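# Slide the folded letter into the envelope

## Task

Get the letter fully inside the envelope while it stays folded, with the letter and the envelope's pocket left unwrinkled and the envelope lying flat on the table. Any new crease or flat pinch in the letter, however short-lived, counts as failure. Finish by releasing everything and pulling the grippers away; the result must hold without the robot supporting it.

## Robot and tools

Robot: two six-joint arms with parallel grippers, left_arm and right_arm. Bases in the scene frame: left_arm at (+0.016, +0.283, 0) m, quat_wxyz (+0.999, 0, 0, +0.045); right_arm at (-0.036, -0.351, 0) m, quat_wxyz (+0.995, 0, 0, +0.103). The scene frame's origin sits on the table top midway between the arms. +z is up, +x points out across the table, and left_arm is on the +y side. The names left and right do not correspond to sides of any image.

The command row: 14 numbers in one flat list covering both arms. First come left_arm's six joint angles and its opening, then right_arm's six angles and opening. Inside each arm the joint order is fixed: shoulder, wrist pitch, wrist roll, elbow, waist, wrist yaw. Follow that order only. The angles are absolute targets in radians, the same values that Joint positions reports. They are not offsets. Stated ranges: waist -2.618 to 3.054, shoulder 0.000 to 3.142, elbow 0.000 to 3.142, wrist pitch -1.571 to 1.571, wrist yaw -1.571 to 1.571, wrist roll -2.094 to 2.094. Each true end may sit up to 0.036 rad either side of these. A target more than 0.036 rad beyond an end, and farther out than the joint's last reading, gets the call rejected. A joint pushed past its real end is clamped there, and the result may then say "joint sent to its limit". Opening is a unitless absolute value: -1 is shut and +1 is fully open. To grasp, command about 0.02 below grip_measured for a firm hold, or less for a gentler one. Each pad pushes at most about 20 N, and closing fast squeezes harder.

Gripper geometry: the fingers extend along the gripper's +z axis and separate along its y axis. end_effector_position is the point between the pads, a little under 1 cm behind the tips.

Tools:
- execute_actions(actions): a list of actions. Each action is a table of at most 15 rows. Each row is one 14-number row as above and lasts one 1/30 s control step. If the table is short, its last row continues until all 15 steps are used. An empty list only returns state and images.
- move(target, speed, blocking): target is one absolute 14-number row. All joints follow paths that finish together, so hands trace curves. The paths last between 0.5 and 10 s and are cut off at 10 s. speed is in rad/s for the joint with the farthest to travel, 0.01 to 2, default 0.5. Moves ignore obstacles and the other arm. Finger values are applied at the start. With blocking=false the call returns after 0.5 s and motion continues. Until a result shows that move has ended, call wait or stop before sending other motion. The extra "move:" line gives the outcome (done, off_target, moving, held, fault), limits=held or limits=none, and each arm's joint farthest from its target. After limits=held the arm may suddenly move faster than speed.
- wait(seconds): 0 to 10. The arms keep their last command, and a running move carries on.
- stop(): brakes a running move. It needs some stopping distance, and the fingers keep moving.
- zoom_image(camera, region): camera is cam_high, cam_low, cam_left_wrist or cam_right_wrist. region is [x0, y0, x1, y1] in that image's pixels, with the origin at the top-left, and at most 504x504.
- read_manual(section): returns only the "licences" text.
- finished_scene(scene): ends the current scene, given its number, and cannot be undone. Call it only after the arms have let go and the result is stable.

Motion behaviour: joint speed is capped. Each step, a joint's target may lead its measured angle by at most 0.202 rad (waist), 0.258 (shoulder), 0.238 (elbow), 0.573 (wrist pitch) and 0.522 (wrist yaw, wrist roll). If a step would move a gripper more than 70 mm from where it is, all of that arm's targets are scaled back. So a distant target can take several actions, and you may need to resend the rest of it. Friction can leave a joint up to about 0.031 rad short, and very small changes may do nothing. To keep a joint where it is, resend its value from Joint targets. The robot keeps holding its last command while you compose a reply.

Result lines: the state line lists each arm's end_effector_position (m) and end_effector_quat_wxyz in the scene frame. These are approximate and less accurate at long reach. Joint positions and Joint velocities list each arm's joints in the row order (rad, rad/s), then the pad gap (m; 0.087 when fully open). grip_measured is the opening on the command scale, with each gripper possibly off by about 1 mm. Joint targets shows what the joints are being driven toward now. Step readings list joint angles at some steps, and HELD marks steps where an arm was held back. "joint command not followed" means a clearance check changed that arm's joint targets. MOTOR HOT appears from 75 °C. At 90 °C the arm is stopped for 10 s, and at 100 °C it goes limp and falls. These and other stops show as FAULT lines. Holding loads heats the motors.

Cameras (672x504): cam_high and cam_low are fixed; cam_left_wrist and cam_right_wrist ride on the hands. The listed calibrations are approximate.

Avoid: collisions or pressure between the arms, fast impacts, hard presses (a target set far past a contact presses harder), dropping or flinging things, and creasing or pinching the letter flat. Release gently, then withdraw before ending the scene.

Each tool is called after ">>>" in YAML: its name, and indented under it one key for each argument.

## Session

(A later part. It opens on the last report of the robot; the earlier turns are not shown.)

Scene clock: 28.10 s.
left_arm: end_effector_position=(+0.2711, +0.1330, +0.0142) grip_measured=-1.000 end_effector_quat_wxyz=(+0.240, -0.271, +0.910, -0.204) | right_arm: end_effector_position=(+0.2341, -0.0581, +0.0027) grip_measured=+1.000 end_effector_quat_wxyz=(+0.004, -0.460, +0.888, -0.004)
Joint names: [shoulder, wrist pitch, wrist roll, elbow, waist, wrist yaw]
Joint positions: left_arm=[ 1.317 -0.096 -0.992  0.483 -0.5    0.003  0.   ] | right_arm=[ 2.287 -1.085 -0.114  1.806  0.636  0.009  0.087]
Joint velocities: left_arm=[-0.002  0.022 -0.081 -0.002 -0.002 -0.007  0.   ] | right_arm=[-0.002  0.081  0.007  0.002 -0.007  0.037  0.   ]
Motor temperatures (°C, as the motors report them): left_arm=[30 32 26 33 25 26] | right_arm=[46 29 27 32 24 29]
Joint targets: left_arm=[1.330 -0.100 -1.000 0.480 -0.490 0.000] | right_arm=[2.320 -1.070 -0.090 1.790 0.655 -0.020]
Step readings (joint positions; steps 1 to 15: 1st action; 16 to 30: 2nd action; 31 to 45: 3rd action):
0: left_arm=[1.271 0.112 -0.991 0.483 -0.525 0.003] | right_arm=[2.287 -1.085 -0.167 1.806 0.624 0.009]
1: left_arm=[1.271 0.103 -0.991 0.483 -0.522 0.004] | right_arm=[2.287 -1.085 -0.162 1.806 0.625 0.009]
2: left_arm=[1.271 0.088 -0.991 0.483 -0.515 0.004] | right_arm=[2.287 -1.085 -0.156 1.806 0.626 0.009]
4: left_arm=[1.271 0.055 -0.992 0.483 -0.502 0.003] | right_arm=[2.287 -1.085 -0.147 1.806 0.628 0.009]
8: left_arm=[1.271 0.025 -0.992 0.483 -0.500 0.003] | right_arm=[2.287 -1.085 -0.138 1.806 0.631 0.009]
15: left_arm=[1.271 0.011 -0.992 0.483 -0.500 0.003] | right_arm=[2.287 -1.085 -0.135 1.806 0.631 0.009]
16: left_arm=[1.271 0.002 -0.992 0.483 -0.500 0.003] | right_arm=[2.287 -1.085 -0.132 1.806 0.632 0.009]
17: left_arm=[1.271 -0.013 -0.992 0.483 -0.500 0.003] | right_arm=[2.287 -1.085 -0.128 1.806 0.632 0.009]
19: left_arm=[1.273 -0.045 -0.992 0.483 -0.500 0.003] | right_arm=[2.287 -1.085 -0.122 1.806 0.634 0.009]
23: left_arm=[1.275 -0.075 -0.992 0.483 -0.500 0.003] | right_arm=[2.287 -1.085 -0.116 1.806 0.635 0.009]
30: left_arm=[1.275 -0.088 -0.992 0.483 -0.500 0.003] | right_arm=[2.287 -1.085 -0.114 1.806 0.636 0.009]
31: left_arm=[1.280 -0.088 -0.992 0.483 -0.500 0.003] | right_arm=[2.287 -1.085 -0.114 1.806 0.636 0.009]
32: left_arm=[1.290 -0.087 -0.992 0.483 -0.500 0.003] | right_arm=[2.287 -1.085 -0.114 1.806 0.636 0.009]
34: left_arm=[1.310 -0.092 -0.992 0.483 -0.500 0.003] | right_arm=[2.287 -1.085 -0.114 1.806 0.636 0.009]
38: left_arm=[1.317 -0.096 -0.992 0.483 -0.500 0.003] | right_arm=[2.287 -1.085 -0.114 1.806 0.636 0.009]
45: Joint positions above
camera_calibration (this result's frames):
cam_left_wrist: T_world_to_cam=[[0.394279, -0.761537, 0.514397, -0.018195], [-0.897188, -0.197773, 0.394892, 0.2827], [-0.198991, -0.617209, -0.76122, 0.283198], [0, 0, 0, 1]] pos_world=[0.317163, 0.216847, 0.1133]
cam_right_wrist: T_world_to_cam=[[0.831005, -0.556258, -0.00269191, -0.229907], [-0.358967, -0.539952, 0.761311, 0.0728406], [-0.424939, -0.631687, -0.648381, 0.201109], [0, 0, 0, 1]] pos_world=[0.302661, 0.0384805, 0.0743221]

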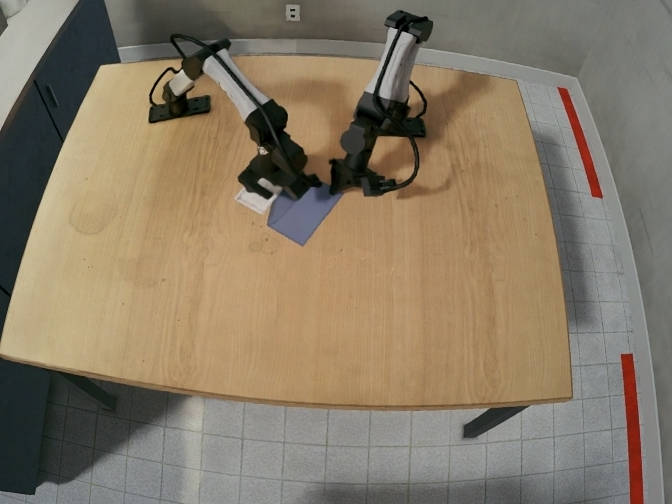

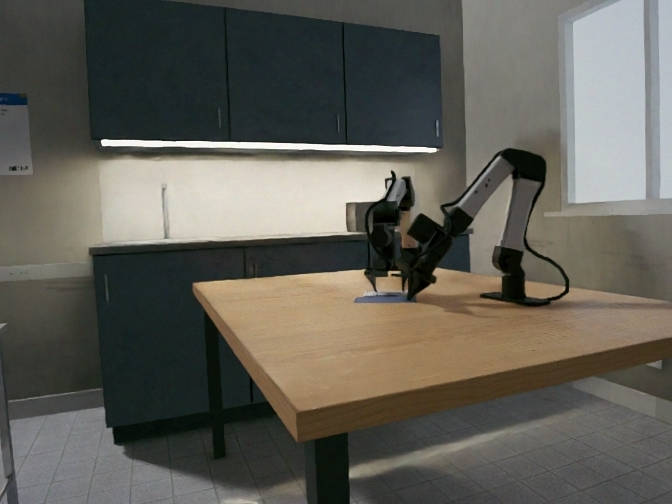

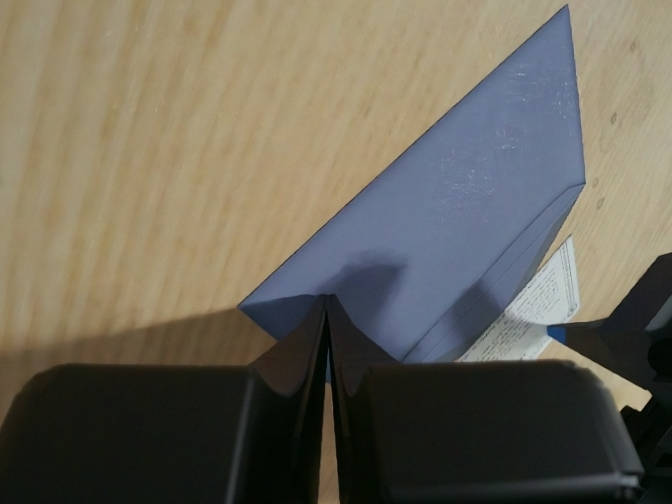

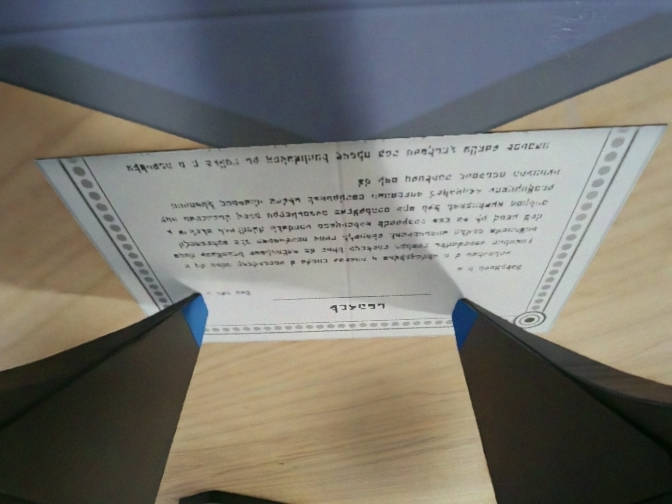

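>>> execute_actions:
  actions:
    - [[1.37,-0.1,-1,0.48,-0.49,0,-1,2.33,-1.045,-0.11,1.83,0.65,0,1]]
    - [[1.37,-0.1,-1,0.48,-0.49,0,-1,2.346,-1.045,-0.11,1.86,0.652,0,1]]
    - [[1.37,-0.1,-1,0.48,-0.49,0,-1,2.362,-1.045,-0.11,1.89,0.654,0,1]]
    - [[1.37,-0.1,-1,0.48,-0.49,0,-1,2.378,-1.045,-0.1,1.92,0.657,0,1]]
    - [[1.37,-0.1,-1,0.48,-0.49,0,-1,2.394,-1.045,-0.1,1.95,0.66,0,1]]
    - [[1.37,-0.1,-1,0.48,-0.49,0,-1,2.41,-1.045,-0.1,1.98,0.662,0,1]]
    - [[1.37,-0.1,-1,0.48,-0.49,0,-1,2.426,-1.045,-0.09,2.01,0.665,0,1]]
    - [[1.37,-0.1,-1,0.48,-0.49,0,-1,2.442,-1.045,-0.09,2.04,0.667,0,1]]

Scene clock: 32.37 s.
left_arm: end_effector_position=(+0.2717, +0.1324, +0.0118) grip_measured=-1.000 end_effector_quat_wxyz=(+0.237, -0.273, +0.910, -0.204) | right_arm: end_effector_position=(+0.2589, -0.0158, +0.0034) grip_measured=+1.000 end_effector_quat_wxyz=(+0.042, -0.464, +0.885, +0.014)
Joint names: [shoulder, wrist pitch, wrist roll, elbow, waist, wrist yaw]
Joint positions: left_arm=[ 1.332 -0.086 -0.995  0.483 -0.499  0.006  0.   ] | right_arm=[ 2.404 -1.101 -0.106  2.024  0.655  0.005  0.087]
Joint velocities: left_arm=[-0.012  0.037  0.037  0.002  0.002  0.081  0.   ] | right_arm=[-0.007 -0.051  0.022  0.002  0.012  0.007  0.   ]
Motor temperatures (°C, as the motors report them): left_arm=[30 32 26 33 25 26] | right_arm=[46 29 27 32 24 29]
Joint targets: left_arm=[1.370 -0.100 -1.000 0.480 -0.490 -0.000] | right_arm=[2.442 -1.045 -0.090 2.040 0.667 -0.000]
Step readings (joint positions; steps 1 to 15: 1st action; 16 to 30: 2nd action; 31 to 45: 3rd action; 46 to 60: 4th action; 61 to 75: 5th action; 76 to 90: 6th action; 91 to 105: 7th action; 106 to 120: 8th action):
0: left_arm=[1.317 -0.096 -0.992 0.483 -0.500 0.003] | right_arm=[2.287 -1.085 -0.114 1.806 0.636 0.009]
1: left_arm=[1.322 -0.095 -0.992 0.483 -0.500 0.003] | right_arm=[2.287 -1.085 -0.114 1.809 0.636 0.010]
2: left_arm=[1.330 -0.091 -0.993 0.483 -0.500 0.004] | right_arm=[2.289 -1.085 -0.114 1.811 0.636 0.010]
4: left_arm=[1.332 -0.086 -0.995 0.483 -0.499 0.006] | right_arm=[2.291 -1.087 -0.114 1.814 0.636 0.010]
8: left_arm=[1.332 -0.086 -0.995 0.483 -0.499 0.006] | right_arm=[2.291 -1.088 -0.114 1.814 0.636 0.010]
15: left_arm=[1.332 -0.086 -0.995 0.483 -0.499 0.006] | right_arm=[2.291 -1.088 -0.114 1.814 0.636 0.010]
16: left_arm=[1.332 -0.086 -0.995 0.483 -0.499 0.006] | right_arm=[2.294 -1.090 -0.114 1.820 0.636 0.010]
17: left_arm=[1.332 -0.086 -0.995 0.483 -0.499 0.006] | right_arm=[2.300 -1.093 -0.114 1.830 0.636 0.010]
19: left_arm=[1.332 -0.086 -0.995 0.483 -0.499 0.006] | right_arm=[2.306 -1.095 -0.114 1.840 0.638 0.010]
23: left_arm=[1.332 -0.086 -0.995 0.483 -0.499 0.006] | right_arm=[2.308 -1.095 -0.114 1.843 0.639 0.010]
30: left_arm=[1.332 -0.086 -0.995 0.483 -0.499 0.006] | right_arm=[2.308 -1.095 -0.114 1.843 0.639 0.010]
31: left_arm=[1.332 -0.086 -0.995 0.483 -0.499 0.006] | right_arm=[2.311 -1.097 -0.114 1.849 0.639 0.010]
32: left_arm=[1.332 -0.086 -0.995 0.483 -0.499 0.006] | right_arm=[2.317 -1.099 -0.114 1.859 0.640 0.010]
34: left_arm=[1.332 -0.086 -0.995 0.483 -0.499 0.006] | right_arm=[2.322 -1.100 -0.114 1.870 0.641 0.010]
38: left_arm=[1.332 -0.086 -0.995 0.483 -0.499 0.006] | right_arm=[2.324 -1.100 -0.114 1.873 0.642 0.010]
45: left_arm=[1.332 -0.086 -0.995 0.483 -0.499 0.006] | right_arm=[2.324 -1.100 -0.114 1.873 0.642 0.010]
46: left_arm=[1.332 -0.086 -0.995 0.483 -0.499 0.006] | right_arm=[2.327 -1.102 -0.114 1.879 0.642 0.010]
47: left_arm=[1.332 -0.086 -0.995 0.483 -0.499 0.006] | right_arm=[2.333 -1.103 -0.114 1.889 0.642 0.010]
49: left_arm=[1.332 -0.086 -0.995 0.483 -0.499 0.006] | right_arm=[2.339 -1.102 -0.114 1.900 0.644 0.010]
53: left_arm=[1.332 -0.086 -0.995 0.483 -0.499 0.006] | right_arm=[2.340 -1.102 -0.114 1.903 0.645 0.010]
60: left_arm=[1.332 -0.086 -0.995 0.483 -0.499 0.006] | right_arm=[2.340 -1.102 -0.114 1.903 0.645 0.010]
61: left_arm=[1.332 -0.086 -0.995 0.483 -0.499 0.006] | right_arm=[2.343 -1.104 -0.114 1.909 0.645 0.010]
62: left_arm=[1.332 -0.086 -0.995 0.483 -0.499 0.006] | right_arm=[2.349 -1.105 -0.114 1.919 0.645 0.009]
64: left_arm=[1.332 -0.086 -0.995 0.483 -0.499 0.006] | right_arm=[2.355 -1.104 -0.114 1.930 0.646 0.009]
68: left_arm=[1.332 -0.086 -0.995 0.483 -0.499 0.006] | right_arm=[2.357 -1.103 -0.114 1.934 0.648 0.009]
75: left_arm=[1.332 -0.086 -0.995 0.483 -0.499 0.006] | right_arm=[2.357 -1.103 -0.114 1.934 0.648 0.009]
76: left_arm=[1.332 -0.086 -0.995 0.483 -0.499 0.006] | right_arm=[2.359 -1.105 -0.113 1.939 0.648 0.009]
77: left_arm=[1.332 -0.086 -0.995 0.483 -0.499 0.006] | right_arm=[2.365 -1.105 -0.113 1.949 0.648 0.007]
79: left_arm=[1.332 -0.086 -0.995 0.483 -0.499 0.006] | right_arm=[2.371 -1.103 -0.113 1.960 0.649 0.007]
83: left_arm=[1.332 -0.086 -0.995 0.483 -0.499 0.006] | right_arm=[2.372 -1.103 -0.113 1.963 0.650 0.007]
90: left_arm=[1.332 -0.086 -0.995 0.483 -0.499 0.006] | right_arm=[2.372 -1.103 -0.113 1.963 0.650 0.007]
91: left_arm=[1.332 -0.086 -0.995 0.483 -0.499 0.006] | right_arm=[2.375 -1.105 -0.112 1.969 0.650 0.007]
92: left_arm=[1.332 -0.086 -0.995 0.483 -0.499 0.006] | right_arm=[2.381 -1.105 -0.111 1.979 0.650 0.006]
94: left_arm=[1.332 -0.086 -0.995 0.483 -0.499 0.006] | right_arm=[2.387 -1.103 -0.109 1.990 0.652 0.006]
98: left_arm=[1.332 -0.086 -0.995 0.483 -0.499 0.006] | right_arm=[2.388 -1.102 -0.108 1.994 0.653 0.006]
105: left_arm=[1.332 -0.086 -0.995 0.483 -0.499 0.006] | right_arm=[2.388 -1.102 -0.108 1.994 0.653 0.006]
106: left_arm=[1.332 -0.086 -0.995 0.483 -0.499 0.006] | right_arm=[2.392 -1.103 -0.107 1.999 0.653 0.006]
107: left_arm=[1.332 -0.086 -0.995 0.483 -0.499 0.006] | right_arm=[2.397 -1.103 -0.107 2.010 0.653 0.005]
109: left_arm=[1.332 -0.086 -0.995 0.483 -0.499 0.006] | right_arm=[2.403 -1.102 -0.106 2.021 0.654 0.005]
113: left_arm=[1.332 -0.086 -0.995 0.483 -0.499 0.006] | right_arm=[2.404 -1.101 -0.106 2.024 0.655 0.005]
120: Joint positions above
camera_calibration (this result's frames):
cam_left_wrist: T_world_to_cam=[[0.399162, -0.75928, 0.513968, -0.0192177], [-0.894431, -0.199174, 0.400402, 0.283498], [-0.201648, -0.619535, -0.758627, 0.282166], [0, 0, 0, 1]] pos_world=[0.318139, 0.216686, 0.110423]
cam_right_wrist: T_world_to_cam=[[0.836992, -0.547203, 0.00372713, -0.228415], [-0.390801, -0.592967, 0.704035, 0.111624], [-0.38304, -0.590728, -0.710156, 0.228785], [0, 0, 0, 1]] pos_world=[0.322437, 0.0763493, 0.084737]

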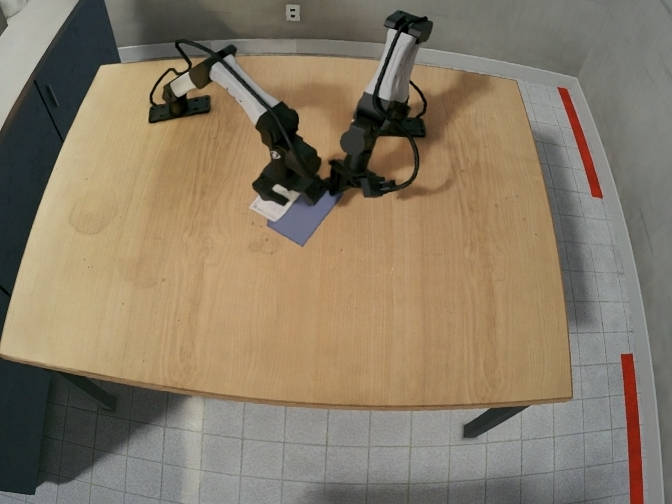

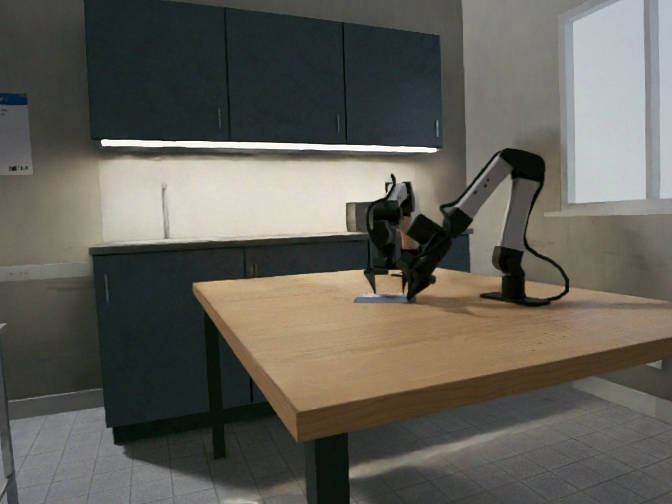

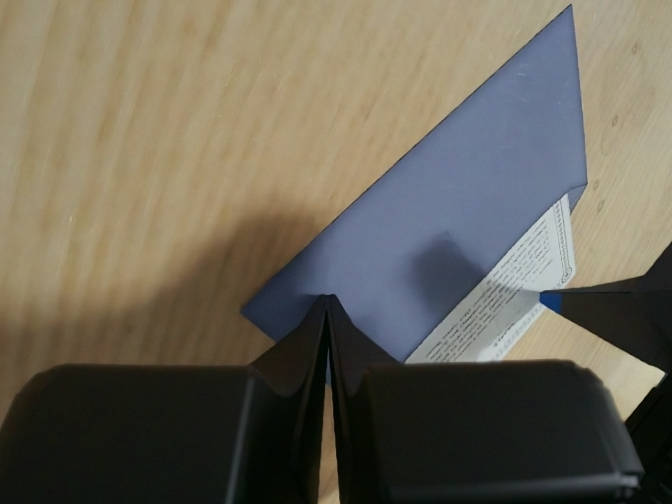

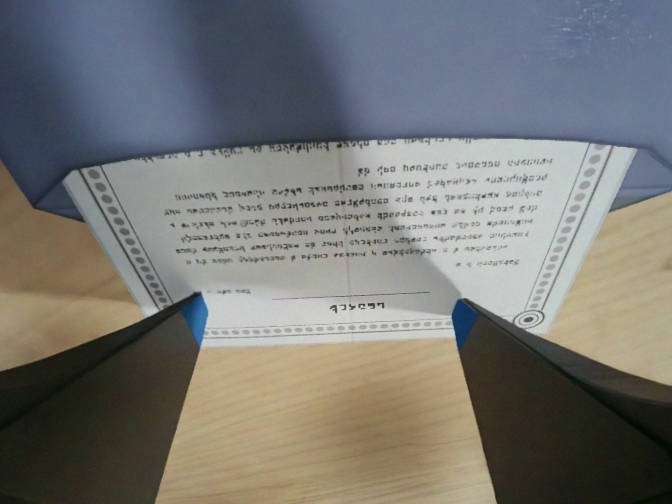

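>>> execute_actions:
  actions:
    - [[1.37,-0.1,-1,0.48,-0.49,0,-1,2.34,-1.1,-0.14,2.02,0.655,0,1]]
    - [[1.37,-0.1,-1,0.48,-0.49,0,-1,2.28,-1.1,-0.14,1.92,0.64,0,1]]
    - [[1.37,-0.1,-1,0.48,-0.49,0,-1,2.24,-1.1,-0.14,1.83,0.63,0,1]]
    - [[1.37,-0.1,-1,0.48,-0.49,0,-1,2.31,-1.1,-0.14,1.83,0.63,0,1]]
    - [[1.37,-0.1,-1,0.48,-0.49,0,-1,2.341,-1.06,-0.14,1.86,0.646,0,1]]
    - [[1.37,-0.1,-1,0.48,-0.49,0,-1,2.357,-1.05,-0.14,1.89,0.648,0,1]]
    - [[1.37,-0.1,-1,0.48,-0.49,0,-1,2.373,-1.05,-0.14,1.92,0.651,0,1]]
    - [[1.37,-0.1,-1,0.48,-0.49,0,-1,2.389,-1.05,-0.14,1.95,0.654,0,1]]
    - [[1.37,-0.1,-1,0.48,-0.49,0,-1,2.405,-1.05,-0.14,1.98,0.656,0,1]]
    - [[1.37,-0.1,-1,0.48,-0.49,0,-1,2.421,-1.05,-0.13,2.01,0.659,0,1]]
    - [[1.37,-0.1,-1,0.48,-0.49,0,-1,2.437,-1.05,-0.13,2.04,0.661,0,1]]

Scene clock: 38.07 s.
left_arm: end_effector_position=(+0.2717, +0.1324, +0.0118) grip_measured=-1.000 end_effector_quat_wxyz=(+0.237, -0.273, +0.910, -0.204) | right_arm: end_effector_position=(+0.2603, -0.0197, +0.0031) grip_measured=+1.000 end_effector_quat_wxyz=(+0.039, -0.475, +0.879, +0.013)
Joint names: [shoulder, wrist pitch, wrist roll, elbow, waist, wrist yaw]
Joint positions: left_arm=[ 1.332 -0.086 -0.995  0.483 -0.499  0.006  0.   ] | right_arm=[ 2.404 -1.106 -0.137  2.021  0.649  0.004  0.087]
Joint velocities: left_arm=[ 0.002  0.007  0.007 -0.022  0.002 -0.095  0.   ] | right_arm=[-0.002 -0.007 -0.007 -0.002  0.002  0.007  0.   ]
Motor temperatures (°C, as the motors report them): left_arm=[30 32 26 33 25 26] | right_arm=[48 29 27 33 24 29]
Joint targets: left_arm=[1.370 -0.100 -1.000 0.480 -0.490 -0.000] | right_arm=[2.437 -1.050 -0.130 2.040 0.661 -0.000]
Step readings (joint positions; steps 1 to 15: 1st action; 16 to 30: 2nd action; 31 to 45: 3rd action; 46 to 60: 4th action; 61 to 75: 5th action; 76 to 90: 6th action; 91 to 105: 7th action; 106 to 120: 8th action; 121 to 135: 9th action; 136 to 150: 10th action; 151 to 165: 11th action):
0: left_arm=[1.332 -0.086 -0.995 0.483 -0.499 0.006] | right_arm=[2.404 -1.101 -0.106 2.024 0.655 0.005]
1: left_arm=[1.332 -0.086 -0.995 0.483 -0.499 0.006] | right_arm=[2.400 -1.102 -0.109 2.024 0.655 0.005]
2: left_arm=[1.332 -0.086 -0.995 0.483 -0.499 0.006] | right_arm=[2.395 -1.103 -0.114 2.024 0.655 0.005]
4: left_arm=[1.332 -0.086 -0.995 0.483 -0.499 0.006] | right_arm=[2.380 -1.103 -0.120 2.024 0.655 0.005]
8: left_arm=[1.332 -0.086 -0.995 0.483 -0.499 0.006] | right_arm=[2.357 -1.103 -0.127 2.024 0.655 0.005]
15: left_arm=[1.332 -0.086 -0.995 0.483 -0.499 0.006] | right_arm=[2.356 -1.103 -0.130 2.024 0.655 0.005]
16: left_arm=[1.332 -0.086 -0.995 0.483 -0.499 0.006] | right_arm=[2.348 -1.093 -0.130 2.006 0.654 0.005]
17: left_arm=[1.332 -0.086 -0.995 0.483 -0.499 0.006] | right_arm=[2.332 -1.090 -0.130 1.977 0.654 0.005]
19: left_arm=[1.332 -0.086 -0.995 0.483 -0.499 0.006] | right_arm=[2.313 -1.101 -0.131 1.945 0.652 0.005]
23: left_arm=[1.332 -0.086 -0.995 0.483 -0.499 0.006] | right_arm=[2.306 -1.103 -0.131 1.938 0.649 0.005]
30: left_arm=[1.332 -0.086 -0.995 0.483 -0.499 0.006] | right_arm=[2.306 -1.103 -0.131 1.938 0.649 0.005]
31: left_arm=[1.332 -0.086 -0.995 0.483 -0.499 0.006] | right_arm=[2.298 -1.092 -0.131 1.920 0.648 0.005]
32: left_arm=[1.332 -0.086 -0.995 0.483 -0.499 0.006] | right_arm=[2.283 -1.089 -0.131 1.891 0.647 0.005]
34: left_arm=[1.332 -0.086 -0.995 0.483 -0.499 0.006] | right_arm=[2.268 -1.099 -0.131 1.857 0.643 0.005]
38: left_arm=[1.332 -0.086 -0.995 0.483 -0.499 0.006] | right_arm=[2.266 -1.102 -0.131 1.846 0.638 0.005]
45: left_arm=[1.332 -0.086 -0.995 0.483 -0.499 0.006] | right_arm=[2.266 -1.102 -0.131 1.846 0.638 0.005]
46: left_arm=[1.332 -0.086 -0.995 0.483 -0.499 0.006] | right_arm=[2.268 -1.102 -0.131 1.846 0.638 0.005]
47: left_arm=[1.332 -0.086 -0.995 0.483 -0.499 0.006] | right_arm=[2.271 -1.101 -0.131 1.846 0.638 0.005]
49: left_arm=[1.332 -0.086 -0.995 0.483 -0.499 0.006] | right_arm=[2.282 -1.101 -0.131 1.846 0.638 0.005]
53: left_arm=[1.332 -0.086 -0.995 0.483 -0.499 0.006] | right_arm=[2.298 -1.101 -0.131 1.846 0.638 0.005]
60: left_arm=[1.332 -0.086 -0.995 0.483 -0.499 0.006] | right_arm=[2.298 -1.101 -0.131 1.846 0.638 0.005]
61: left_arm=[1.332 -0.086 -0.995 0.483 -0.499 0.006] | right_arm=[2.300 -1.099 -0.131 1.846 0.638 0.005]
62: left_arm=[1.332 -0.086 -0.995 0.483 -0.499 0.006] | right_arm=[2.303 -1.092 -0.131 1.846 0.638 0.005]
64: left_arm=[1.332 -0.086 -0.995 0.483 -0.499 0.006] | right_arm=[2.310 -1.089 -0.131 1.848 0.638 0.005]
68: left_arm=[1.332 -0.086 -0.995 0.483 -0.499 0.006] | right_arm=[2.310 -1.085 -0.131 1.849 0.638 0.005]
75: left_arm=[1.332 -0.086 -0.995 0.483 -0.499 0.006] | right_arm=[2.310 -1.085 -0.131 1.849 0.638 0.005]
76: left_arm=[1.332 -0.086 -0.995 0.483 -0.499 0.006] | right_arm=[2.313 -1.086 -0.131 1.854 0.638 0.005]
77: left_arm=[1.332 -0.086 -0.995 0.483 -0.499 0.006] | right_arm=[2.317 -1.087 -0.131 1.862 0.638 0.005]
79: left_arm=[1.332 -0.086 -0.995 0.483 -0.499 0.006] | right_arm=[2.321 -1.092 -0.131 1.869 0.638 0.005]
83: left_arm=[1.332 -0.086 -0.995 0.483 -0.499 0.006] | right_arm=[2.323 -1.094 -0.131 1.871 0.638 0.005]
90: left_arm=[1.332 -0.086 -0.995 0.483 -0.499 0.006] | right_arm=[2.323 -1.094 -0.131 1.871 0.638 0.005]
91: left_arm=[1.332 -0.086 -0.995 0.483 -0.499 0.006] | right_arm=[2.326 -1.097 -0.131 1.876 0.638 0.005]
92: left_arm=[1.332 -0.086 -0.995 0.483 -0.499 0.006] | right_arm=[2.332 -1.098 -0.131 1.887 0.638 0.005]
94: left_arm=[1.332 -0.086 -0.995 0.483 -0.499 0.006] | right_arm=[2.337 -1.099 -0.131 1.897 0.638 0.005]
98: left_arm=[1.332 -0.086 -0.995 0.483 -0.499 0.006] | right_arm=[2.339 -1.100 -0.131 1.900 0.638 0.005]
105: left_arm=[1.332 -0.086 -0.995 0.483 -0.499 0.006] | right_arm=[2.339 -1.100 -0.131 1.900 0.638 0.005]
106: left_arm=[1.332 -0.086 -0.995 0.483 -0.499 0.006] | right_arm=[2.342 -1.102 -0.131 1.906 0.639 0.005]
107: left_arm=[1.332 -0.086 -0.995 0.483 -0.499 0.006] | right_arm=[2.348 -1.103 -0.131 1.917 0.640 0.005]
109: left_arm=[1.332 -0.086 -0.995 0.483 -0.499 0.006] | right_arm=[2.354 -1.103 -0.132 1.928 0.641 0.005]
113: left_arm=[1.332 -0.086 -0.995 0.483 -0.499 0.006] | right_arm=[2.356 -1.103 -0.133 1.931 0.642 0.005]
120: left_arm=[1.332 -0.086 -0.995 0.483 -0.499 0.006] | right_arm=[2.356 -1.103 -0.133 1.931 0.642 0.005]
121: left_arm=[1.332 -0.086 -0.995 0.483 -0.499 0.006] | right_arm=[2.358 -1.105 -0.133 1.936 0.642 0.005]
122: left_arm=[1.332 -0.086 -0.995 0.483 -0.499 0.006] | right_arm=[2.364 -1.105 -0.133 1.947 0.642 0.005]
124: left_arm=[1.332 -0.086 -0.995 0.483 -0.499 0.006] | right_arm=[2.370 -1.105 -0.134 1.958 0.643 0.005]
128: left_arm=[1.332 -0.086 -0.995 0.483 -0.499 0.006] | right_arm=[2.372 -1.105 -0.136 1.961 0.644 0.005]
135: left_arm=[1.332 -0.086 -0.995 0.483 -0.499 0.006] | right_arm=[2.372 -1.105 -0.137 1.961 0.644 0.005]
136: left_arm=[1.332 -0.086 -0.995 0.483 -0.499 0.006] | right_arm=[2.375 -1.107 -0.137 1.966 0.644 0.005]
137: left_arm=[1.332 -0.086 -0.995 0.483 -0.499 0.006] | right_arm=[2.380 -1.107 -0.137 1.977 0.645 0.005]
139: left_arm=[1.332 -0.086 -0.995 0.483 -0.499 0.006] | right_arm=[2.386 -1.106 -0.137 1.988 0.646 0.005]
143: left_arm=[1.332 -0.086 -0.995 0.483 -0.499 0.006] | right_arm=[2.388 -1.106 -0.137 1.991 0.647 0.005]
150: left_arm=[1.332 -0.086 -0.995 0.483 -0.499 0.006] | right_arm=[2.388 -1.106 -0.137 1.991 0.647 0.005]
151: left_arm=[1.332 -0.086 -0.995 0.483 -0.499 0.006] | right_arm=[2.391 -1.108 -0.137 1.997 0.647 0.005]
152: left_arm=[1.332 -0.086 -0.995 0.483 -0.499 0.006] | right_arm=[2.397 -1.108 -0.137 2.007 0.647 0.004]
154: left_arm=[1.332 -0.086 -0.995 0.483 -0.499 0.006] | right_arm=[2.402 -1.107 -0.137 2.018 0.648 0.004]
158: left_arm=[1.332 -0.086 -0.995 0.483 -0.499 0.006] | right_arm=[2.404 -1.106 -0.137 2.021 0.649 0.004]
165: Joint positions above
camera_calibration (this result's frames):
cam_left_wrist: T_world_to_cam=[[0.399162, -0.75928, 0.513968, -0.0192177], [-0.894431, -0.199174, 0.400402, 0.283498], [-0.201648, -0.619535, -0.758627, 0.282166], [0, 0, 0, 1]] pos_world=[0.318139, 0.216686, 0.110423]
cam_right_wrist: T_world_to_cam=[[0.85051, -0.525943, 0.00401653, -0.234833], [-0.372857, -0.59753, 0.709884, 0.105299], [-0.370959, -0.605261, -0.704307, 0.223328], [0, 0, 0, 1]] pos_world=[0.321835, 0.0745822, 0.0834842]

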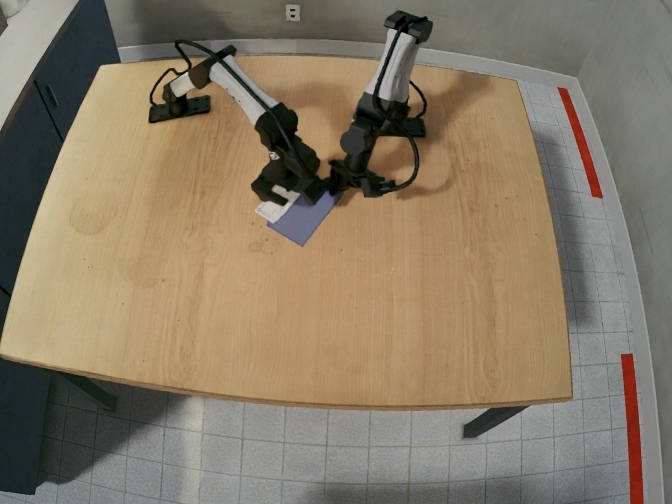

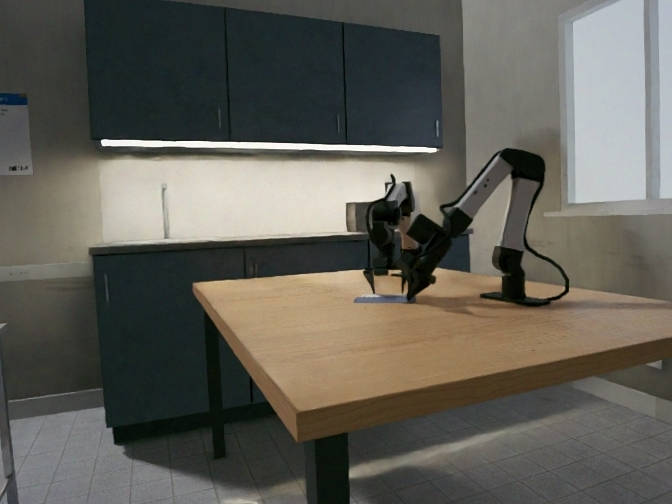

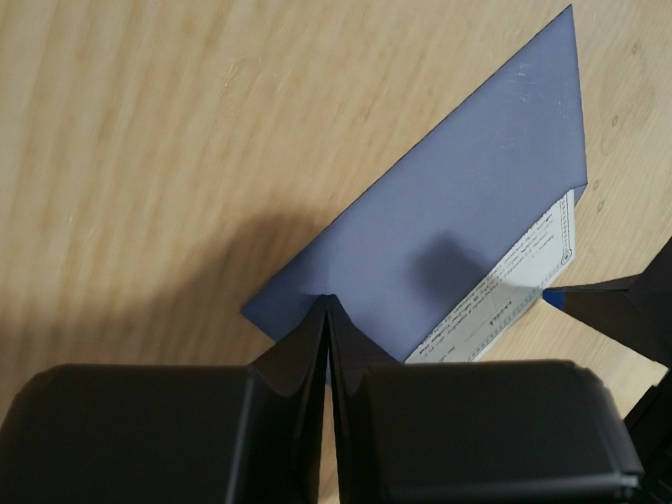

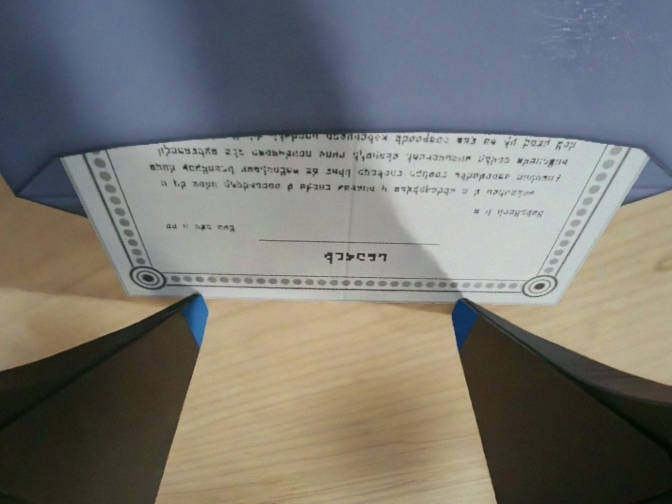

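Another ~22 mm; a little positive yaw to keep the left finger down.

>>> execute_actions:
  actions:
    - [[1.37,-0.1,-1,0.48,-0.49,0,-1,2.453,-1.05,-0.12,2.07,0.666,0.02,1]]
    - [[1.37,-0.1,-1,0.48,-0.49,0,-1,2.469,-1.05,-0.11,2.1,0.671,0.02,1]]
    - [[1.37,-0.1,-1,0.48,-0.49,0,-1,2.485,-1.05,-0.11,2.13,0.675,0.02,1]]

Scene clock: 39.67 s.
left_arm: end_effector_position=(+0.2717, +0.1324, +0.0118) grip_measured=-1.000 end_effector_quat_wxyz=(+0.237, -0.273, +0.910, -0.204) | right_arm: end_effector_position=(+0.2699, +0.0009, +0.0038) grip_measured=+1.000 end_effector_quat_wxyz=(+0.062, -0.476, +0.877, +0.020)
Joint names: [shoulder, wrist pitch, wrist roll, elbow, waist, wrist yaw]
Joint positions: left_arm=[ 1.332 -0.086 -0.995  0.483 -0.499  0.006  0.   ] | right_arm=[ 2.451 -1.101 -0.127  2.112  0.663  0.007  0.087]
Joint velocities: left_arm=[ 0.002  0.007 -0.007 -0.002 -0.002 -0.051  0.   ] | right_arm=[ 0.017  0.037  0.051  0.007 -0.012  0.007  0.   ]
Motor temperatures (°C, as the motors report them): left_arm=[30 31 26 33 25 26] | right_arm=[48 29 27 33 24 29]
Joint targets: left_arm=[1.370 -0.100 -1.000 0.480 -0.490 -0.000] | right_arm=[2.485 -1.050 -0.110 2.130 0.675 0.020]
Step readings (joint positions; steps 1 to 15: 1st action; 16 to 30: 2nd action; 31 to 45: 3rd action):
0: left_arm=[1.332 -0.086 -0.995 0.483 -0.499 0.006] | right_arm=[2.404 -1.106 -0.137 2.021 0.649 0.004]
1: left_arm=[1.332 -0.086 -0.995 0.483 -0.499 0.006] | right_arm=[2.407 -1.108 -0.136 2.027 0.649 0.004]
2: left_arm=[1.332 -0.086 -0.995 0.483 -0.499 0.006] | right_arm=[2.412 -1.108 -0.136 2.037 0.650 0.004]
4: left_arm=[1.332 -0.086 -0.995 0.483 -0.499 0.006] | right_arm=[2.418 -1.106 -0.136 2.048 0.653 0.004]
8: left_arm=[1.332 -0.086 -0.995 0.483 -0.499 0.006] | right_arm=[2.420 -1.104 -0.136 2.052 0.654 0.005]
15: left_arm=[1.332 -0.086 -0.995 0.483 -0.499 0.006] | right_arm=[2.420 -1.104 -0.136 2.052 0.654 0.005]
16: left_arm=[1.332 -0.086 -0.995 0.483 -0.499 0.006] | right_arm=[2.422 -1.106 -0.134 2.057 0.654 0.005]
17: left_arm=[1.332 -0.086 -0.995 0.483 -0.499 0.006] | right_arm=[2.429 -1.106 -0.133 2.068 0.655 0.005]
19: left_arm=[1.332 -0.086 -0.995 0.483 -0.499 0.006] | right_arm=[2.434 -1.104 -0.131 2.078 0.657 0.005]
23: left_arm=[1.332 -0.086 -0.995 0.483 -0.499 0.006] | right_arm=[2.435 -1.103 -0.129 2.082 0.659 0.006]
30: left_arm=[1.332 -0.086 -0.995 0.483 -0.499 0.006] | right_arm=[2.435 -1.103 -0.128 2.082 0.659 0.006]
31: left_arm=[1.332 -0.086 -0.995 0.483 -0.499 0.006] | right_arm=[2.438 -1.104 -0.127 2.087 0.659 0.006]
32: left_arm=[1.332 -0.086 -0.995 0.483 -0.499 0.006] | right_arm=[2.445 -1.104 -0.127 2.098 0.659 0.006]
34: left_arm=[1.332 -0.086 -0.995 0.483 -0.499 0.006] | right_arm=[2.450 -1.103 -0.127 2.108 0.661 0.006]
38: left_arm=[1.332 -0.086 -0.995 0.483 -0.499 0.006] | right_arm=[2.451 -1.101 -0.127 2.112 0.663 0.007]
45: Joint positions above
camera_calibration (this result's frames):
cam_left_wrist: T_world_to_cam=[[0.399162, -0.75928, 0.513968, -0.0192177], [-0.894431, -0.199174, 0.400402, 0.283498], [-0.201648, -0.619535, -0.758627, 0.282166], [0, 0, 0, 1]] pos_world=[0.318139, 0.216686, 0.110423]
cam_right_wrist: T_world_to_cam=[[0.852077, -0.523241, 0.0135924, -0.232616], [-0.393772, -0.623701, 0.675234, 0.12644], [-0.344832, -0.580703, -0.737479, 0.232914], [0, 0, 0, 1]] pos_world=[0.328312, 0.0924005, 0.0895548]

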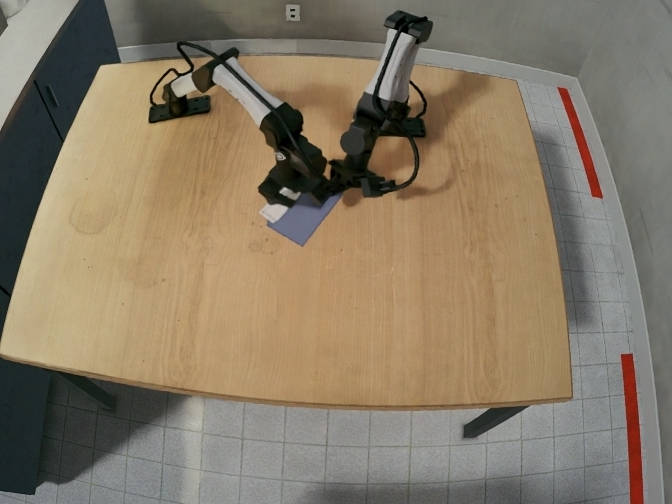

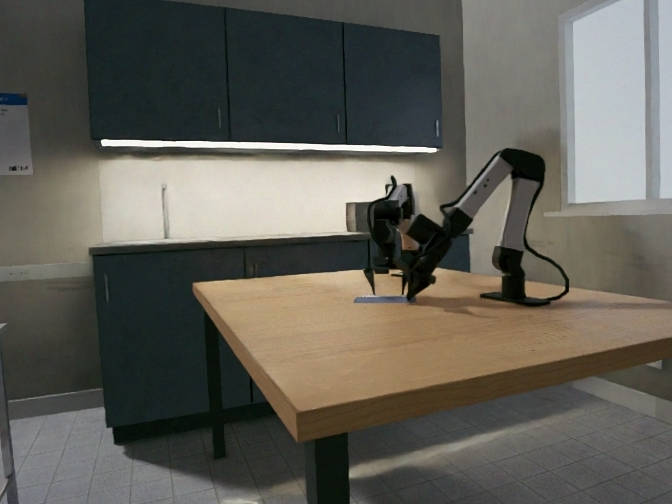

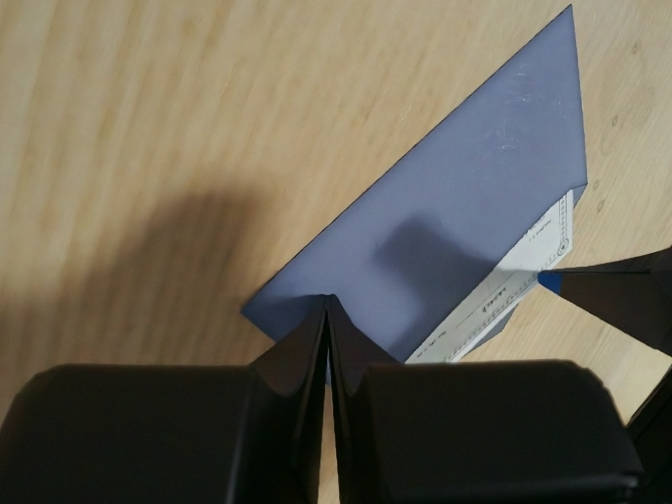

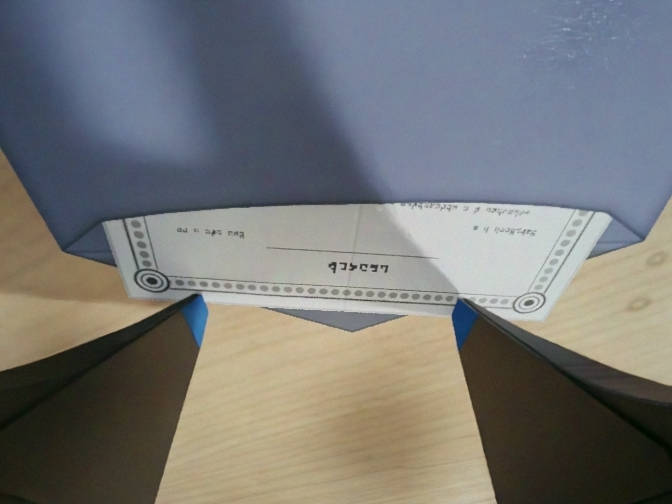

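Right finger rode over. Back off and redo with right finger loaded.

>>> execute_actions:
  actions:
    - [[1.37,-0.1,-1,0.48,-0.49,0,-1,2.39,-1.1,-0.14,2.11,0.66,-0.01,1]]
    - [[1.37,-0.1,-1,0.48,-0.49,0,-1,2.34,-1.11,-0.15,2.01,0.64,-0.01,1]]
    - [[1.37,-0.1,-1,0.48,-0.49,0,-1,2.41,-1.1,-0.15,2.01,0.64,-0.01,1]]
    - [[1.37,-0.1,-1,0.48,-0.49,0,-1,2.44,-1.07,-0.15,2.04,0.65,-0.01,1]]
    - [[1.37,-0.1,-1,0.48,-0.49,0,-1,2.455,-1.06,-0.15,2.07,0.655,-0.01,1]]
    - [[1.37,-0.1,-1,0.48,-0.49,0,-1,2.471,-1.06,-0.15,2.1,0.658,-0.01,1]]
    - [[1.37,-0.1,-1,0.48,-0.49,0,-1,2.487,-1.06,-0.15,2.13,0.661,-0.01,1]]
    - [[1.37,-0.1,-1,0.48,-0.49,0,-1,2.503,-1.06,-0.15,2.16,0.664,-0.01,1]]

Scene clock: 43.83 s.
left_arm: end_effector_position=(+0.2717, +0.1324, +0.0118) grip_measured=-1.000 end_effector_quat_wxyz=(+0.237, -0.273, +0.910, -0.204) | right_arm: end_effector_position=(+0.2758, +0.0012, +0.0035) grip_measured=+1.000 end_effector_quat_wxyz=(+0.062, -0.481, +0.874, +0.025)
Joint names: [shoulder, wrist pitch, wrist roll, elbow, waist, wrist yaw]
Joint positions: left_arm=[ 1.332 -0.086 -0.995  0.483 -0.499  0.006  0.   ] | right_arm=[ 2.469 -1.111 -0.149  2.142  0.651 -0.004  0.087]
Joint velocities: left_arm=[ 0.002 -0.037 -0.022 -0.002  0.002 -0.007  0.   ] | right_arm=[ 0.002  0.007 -0.095 -0.012 -0.002  0.037  0.   ]
Motor temperatures (°C, as the motors report them): left_arm=[30 31 26 33 25 26] | right_arm=[49 29 27 33 24 29]
Joint targets: left_arm=[1.370 -0.100 -1.000 0.480 -0.490 -0.000] | right_arm=[2.503 -1.060 -0.150 2.160 0.664 -0.010]
Step readings (joint positions; steps 1 to 15: 1st action; 16 to 30: 2nd action; 31 to 45: 3rd action; 46 to 60: 4th action; 61 to 75: 5th action; 76 to 90: 6th action; 91 to 105: 7th action; 106 to 120: 8th action):
0: left_arm=[1.332 -0.086 -0.995 0.483 -0.499 0.006] | right_arm=[2.451 -1.101 -0.127 2.112 0.663 0.007]
1: left_arm=[1.332 -0.086 -0.995 0.483 -0.499 0.006] | right_arm=[2.448 -1.102 -0.128 2.112 0.663 0.006]
2: left_arm=[1.332 -0.086 -0.995 0.483 -0.499 0.006] | right_arm=[2.443 -1.103 -0.128 2.112 0.663 0.006]
4: left_arm=[1.332 -0.086 -0.995 0.483 -0.499 0.006] | right_arm=[2.430 -1.103 -0.129 2.112 0.663 0.005]
8: left_arm=[1.332 -0.086 -0.995 0.483 -0.499 0.006] | right_arm=[2.408 -1.103 -0.130 2.112 0.663 0.004]
15: left_arm=[1.332 -0.086 -0.995 0.483 -0.499 0.006] | right_arm=[2.407 -1.103 -0.131 2.112 0.663 0.003]
16: left_arm=[1.332 -0.086 -0.995 0.483 -0.499 0.006] | right_arm=[2.400 -1.094 -0.132 2.095 0.662 0.003]
17: left_arm=[1.332 -0.086 -0.995 0.483 -0.499 0.006] | right_arm=[2.385 -1.094 -0.134 2.067 0.660 0.002]
19: left_arm=[1.332 -0.086 -0.995 0.483 -0.499 0.006] | right_arm=[2.370 -1.105 -0.137 2.036 0.655 0.002]
23: left_arm=[1.332 -0.086 -0.995 0.483 -0.499 0.006] | right_arm=[2.367 -1.109 -0.139 2.027 0.647 0.002]
30: left_arm=[1.332 -0.086 -0.995 0.483 -0.499 0.006] | right_arm=[2.367 -1.109 -0.141 2.027 0.647 0.002]
31: left_arm=[1.332 -0.086 -0.995 0.483 -0.499 0.006] | right_arm=[2.369 -1.108 -0.141 2.027 0.647 0.002]
32: left_arm=[1.332 -0.086 -0.995 0.483 -0.499 0.006] | right_arm=[2.372 -1.107 -0.141 2.027 0.647 0.002]
34: left_arm=[1.332 -0.086 -0.995 0.483 -0.499 0.006] | right_arm=[2.382 -1.107 -0.141 2.027 0.647 0.002]
38: left_arm=[1.332 -0.086 -0.995 0.483 -0.499 0.006] | right_arm=[2.398 -1.107 -0.141 2.027 0.647 0.002]
45: left_arm=[1.332 -0.086 -0.995 0.483 -0.499 0.006] | right_arm=[2.399 -1.107 -0.141 2.027 0.647 0.002]
46: left_arm=[1.332 -0.086 -0.995 0.483 -0.499 0.006] | right_arm=[2.400 -1.105 -0.141 2.027 0.647 0.002]
47: left_arm=[1.332 -0.086 -0.995 0.483 -0.499 0.006] | right_arm=[2.403 -1.099 -0.141 2.027 0.647 0.002]
49: left_arm=[1.332 -0.086 -0.995 0.483 -0.499 0.006] | right_arm=[2.408 -1.096 -0.142 2.029 0.647 0.001]
53: left_arm=[1.332 -0.086 -0.995 0.483 -0.499 0.006] | right_arm=[2.408 -1.093 -0.144 2.029 0.647 0.000]
60: left_arm=[1.332 -0.086 -0.995 0.483 -0.499 0.006] | right_arm=[2.408 -1.093 -0.144 2.029 0.647 0.000]
61: left_arm=[1.332 -0.086 -0.995 0.483 -0.499 0.006] | right_arm=[2.410 -1.094 -0.145 2.034 0.647 0.000]
62: left_arm=[1.332 -0.086 -0.995 0.483 -0.499 0.006] | right_arm=[2.415 -1.095 -0.145 2.042 0.647 -0.001]
64: left_arm=[1.332 -0.086 -0.995 0.483 -0.499 0.006] | right_arm=[2.419 -1.099 -0.146 2.050 0.647 -0.002]
68: left_arm=[1.332 -0.086 -0.995 0.483 -0.499 0.006] | right_arm=[2.420 -1.101 -0.147 2.052 0.647 -0.002]
75: left_arm=[1.332 -0.086 -0.995 0.483 -0.499 0.006] | right_arm=[2.420 -1.101 -0.147 2.052 0.647 -0.002]
76: left_arm=[1.332 -0.086 -0.995 0.483 -0.499 0.006] | right_arm=[2.423 -1.103 -0.147 2.058 0.647 -0.002]
77: left_arm=[1.332 -0.086 -0.995 0.483 -0.499 0.006] | right_arm=[2.429 -1.104 -0.147 2.068 0.647 -0.003]
79: left_arm=[1.332 -0.086 -0.995 0.483 -0.499 0.006] | right_arm=[2.435 -1.105 -0.147 2.078 0.647 -0.004]
83: left_arm=[1.332 -0.086 -0.995 0.483 -0.499 0.006] | right_arm=[2.436 -1.106 -0.147 2.081 0.647 -0.004]
90: left_arm=[1.332 -0.086 -0.995 0.483 -0.499 0.006] | right_arm=[2.436 -1.106 -0.147 2.081 0.647 -0.004]
91: left_arm=[1.332 -0.086 -0.995 0.483 -0.499 0.006] | right_arm=[2.439 -1.108 -0.147 2.087 0.647 -0.004]
92: left_arm=[1.332 -0.086 -0.995 0.483 -0.499 0.006] | right_arm=[2.445 -1.108 -0.147 2.098 0.647 -0.004]
94: left_arm=[1.332 -0.086 -0.995 0.483 -0.499 0.006] | right_arm=[2.451 -1.109 -0.147 2.108 0.648 -0.004]
98: left_arm=[1.332 -0.086 -0.995 0.483 -0.499 0.006] | right_arm=[2.453 -1.109 -0.148 2.111 0.649 -0.004]
105: left_arm=[1.332 -0.086 -0.995 0.483 -0.499 0.006] | right_arm=[2.453 -1.109 -0.148 2.111 0.649 -0.004]
106: left_arm=[1.332 -0.086 -0.995 0.483 -0.499 0.006] | right_arm=[2.456 -1.111 -0.148 2.118 0.649 -0.004]
107: left_arm=[1.332 -0.086 -0.995 0.483 -0.499 0.006] | right_arm=[2.462 -1.111 -0.148 2.128 0.649 -0.004]
109: left_arm=[1.332 -0.086 -0.995 0.483 -0.499 0.006] | right_arm=[2.467 -1.111 -0.148 2.139 0.650 -0.004]
113: left_arm=[1.332 -0.086 -0.995 0.483 -0.499 0.006] | right_arm=[2.469 -1.111 -0.149 2.142 0.651 -0.004]
120: Joint positions above
camera_calibration (this result's frames):
cam_left_wrist: T_world_to_cam=[[0.399162, -0.75928, 0.513968, -0.0192177], [-0.894431, -0.199174, 0.400402, 0.283498], [-0.201648, -0.619535, -0.758627, 0.282166], [0, 0, 0, 1]] pos_world=[0.318139, 0.216686, 0.110423]
cam_right_wrist: T_world_to_cam=[[0.858304, -0.513104, 0.00619242, -0.239228], [-0.383629, -0.633615, 0.671834, 0.126422], [-0.340797, -0.579013, -0.740676, 0.233787], [0, 0, 0, 1]] pos_world=[0.333503, 0.0927194, 0.0897072]

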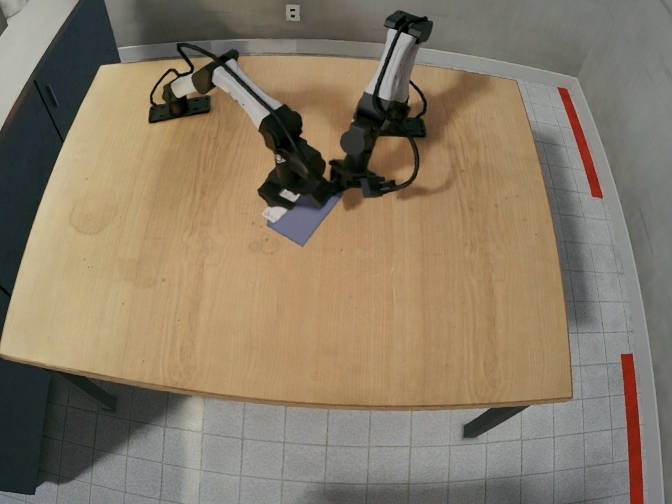

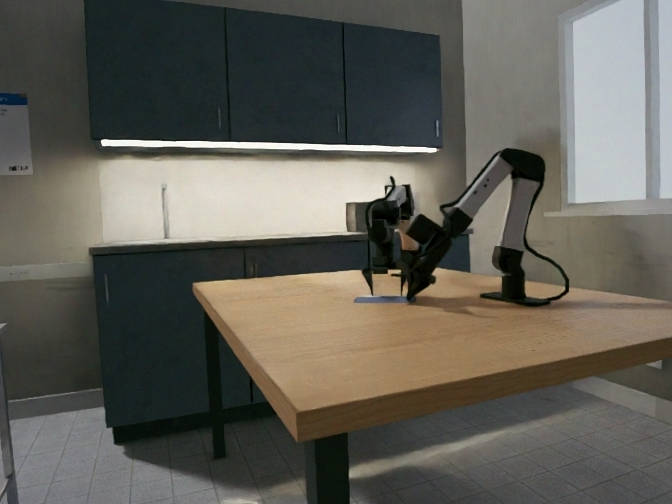

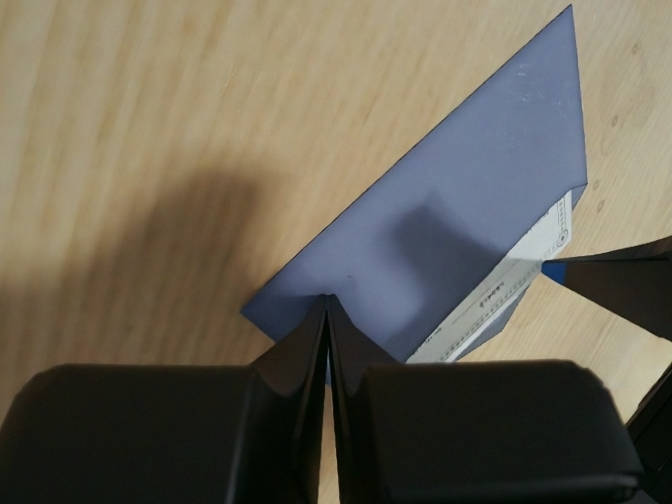

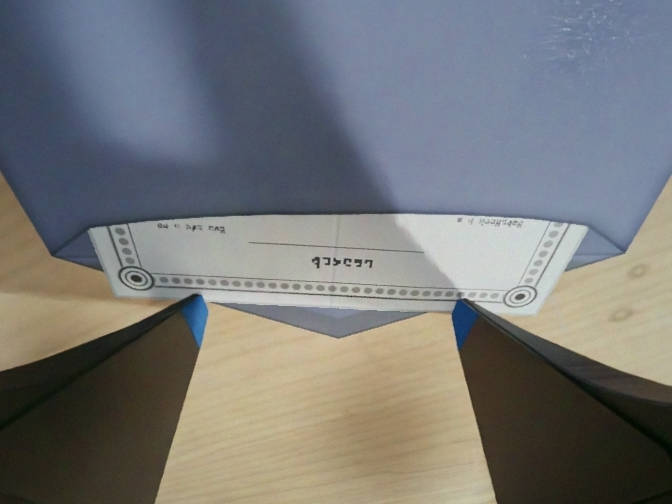

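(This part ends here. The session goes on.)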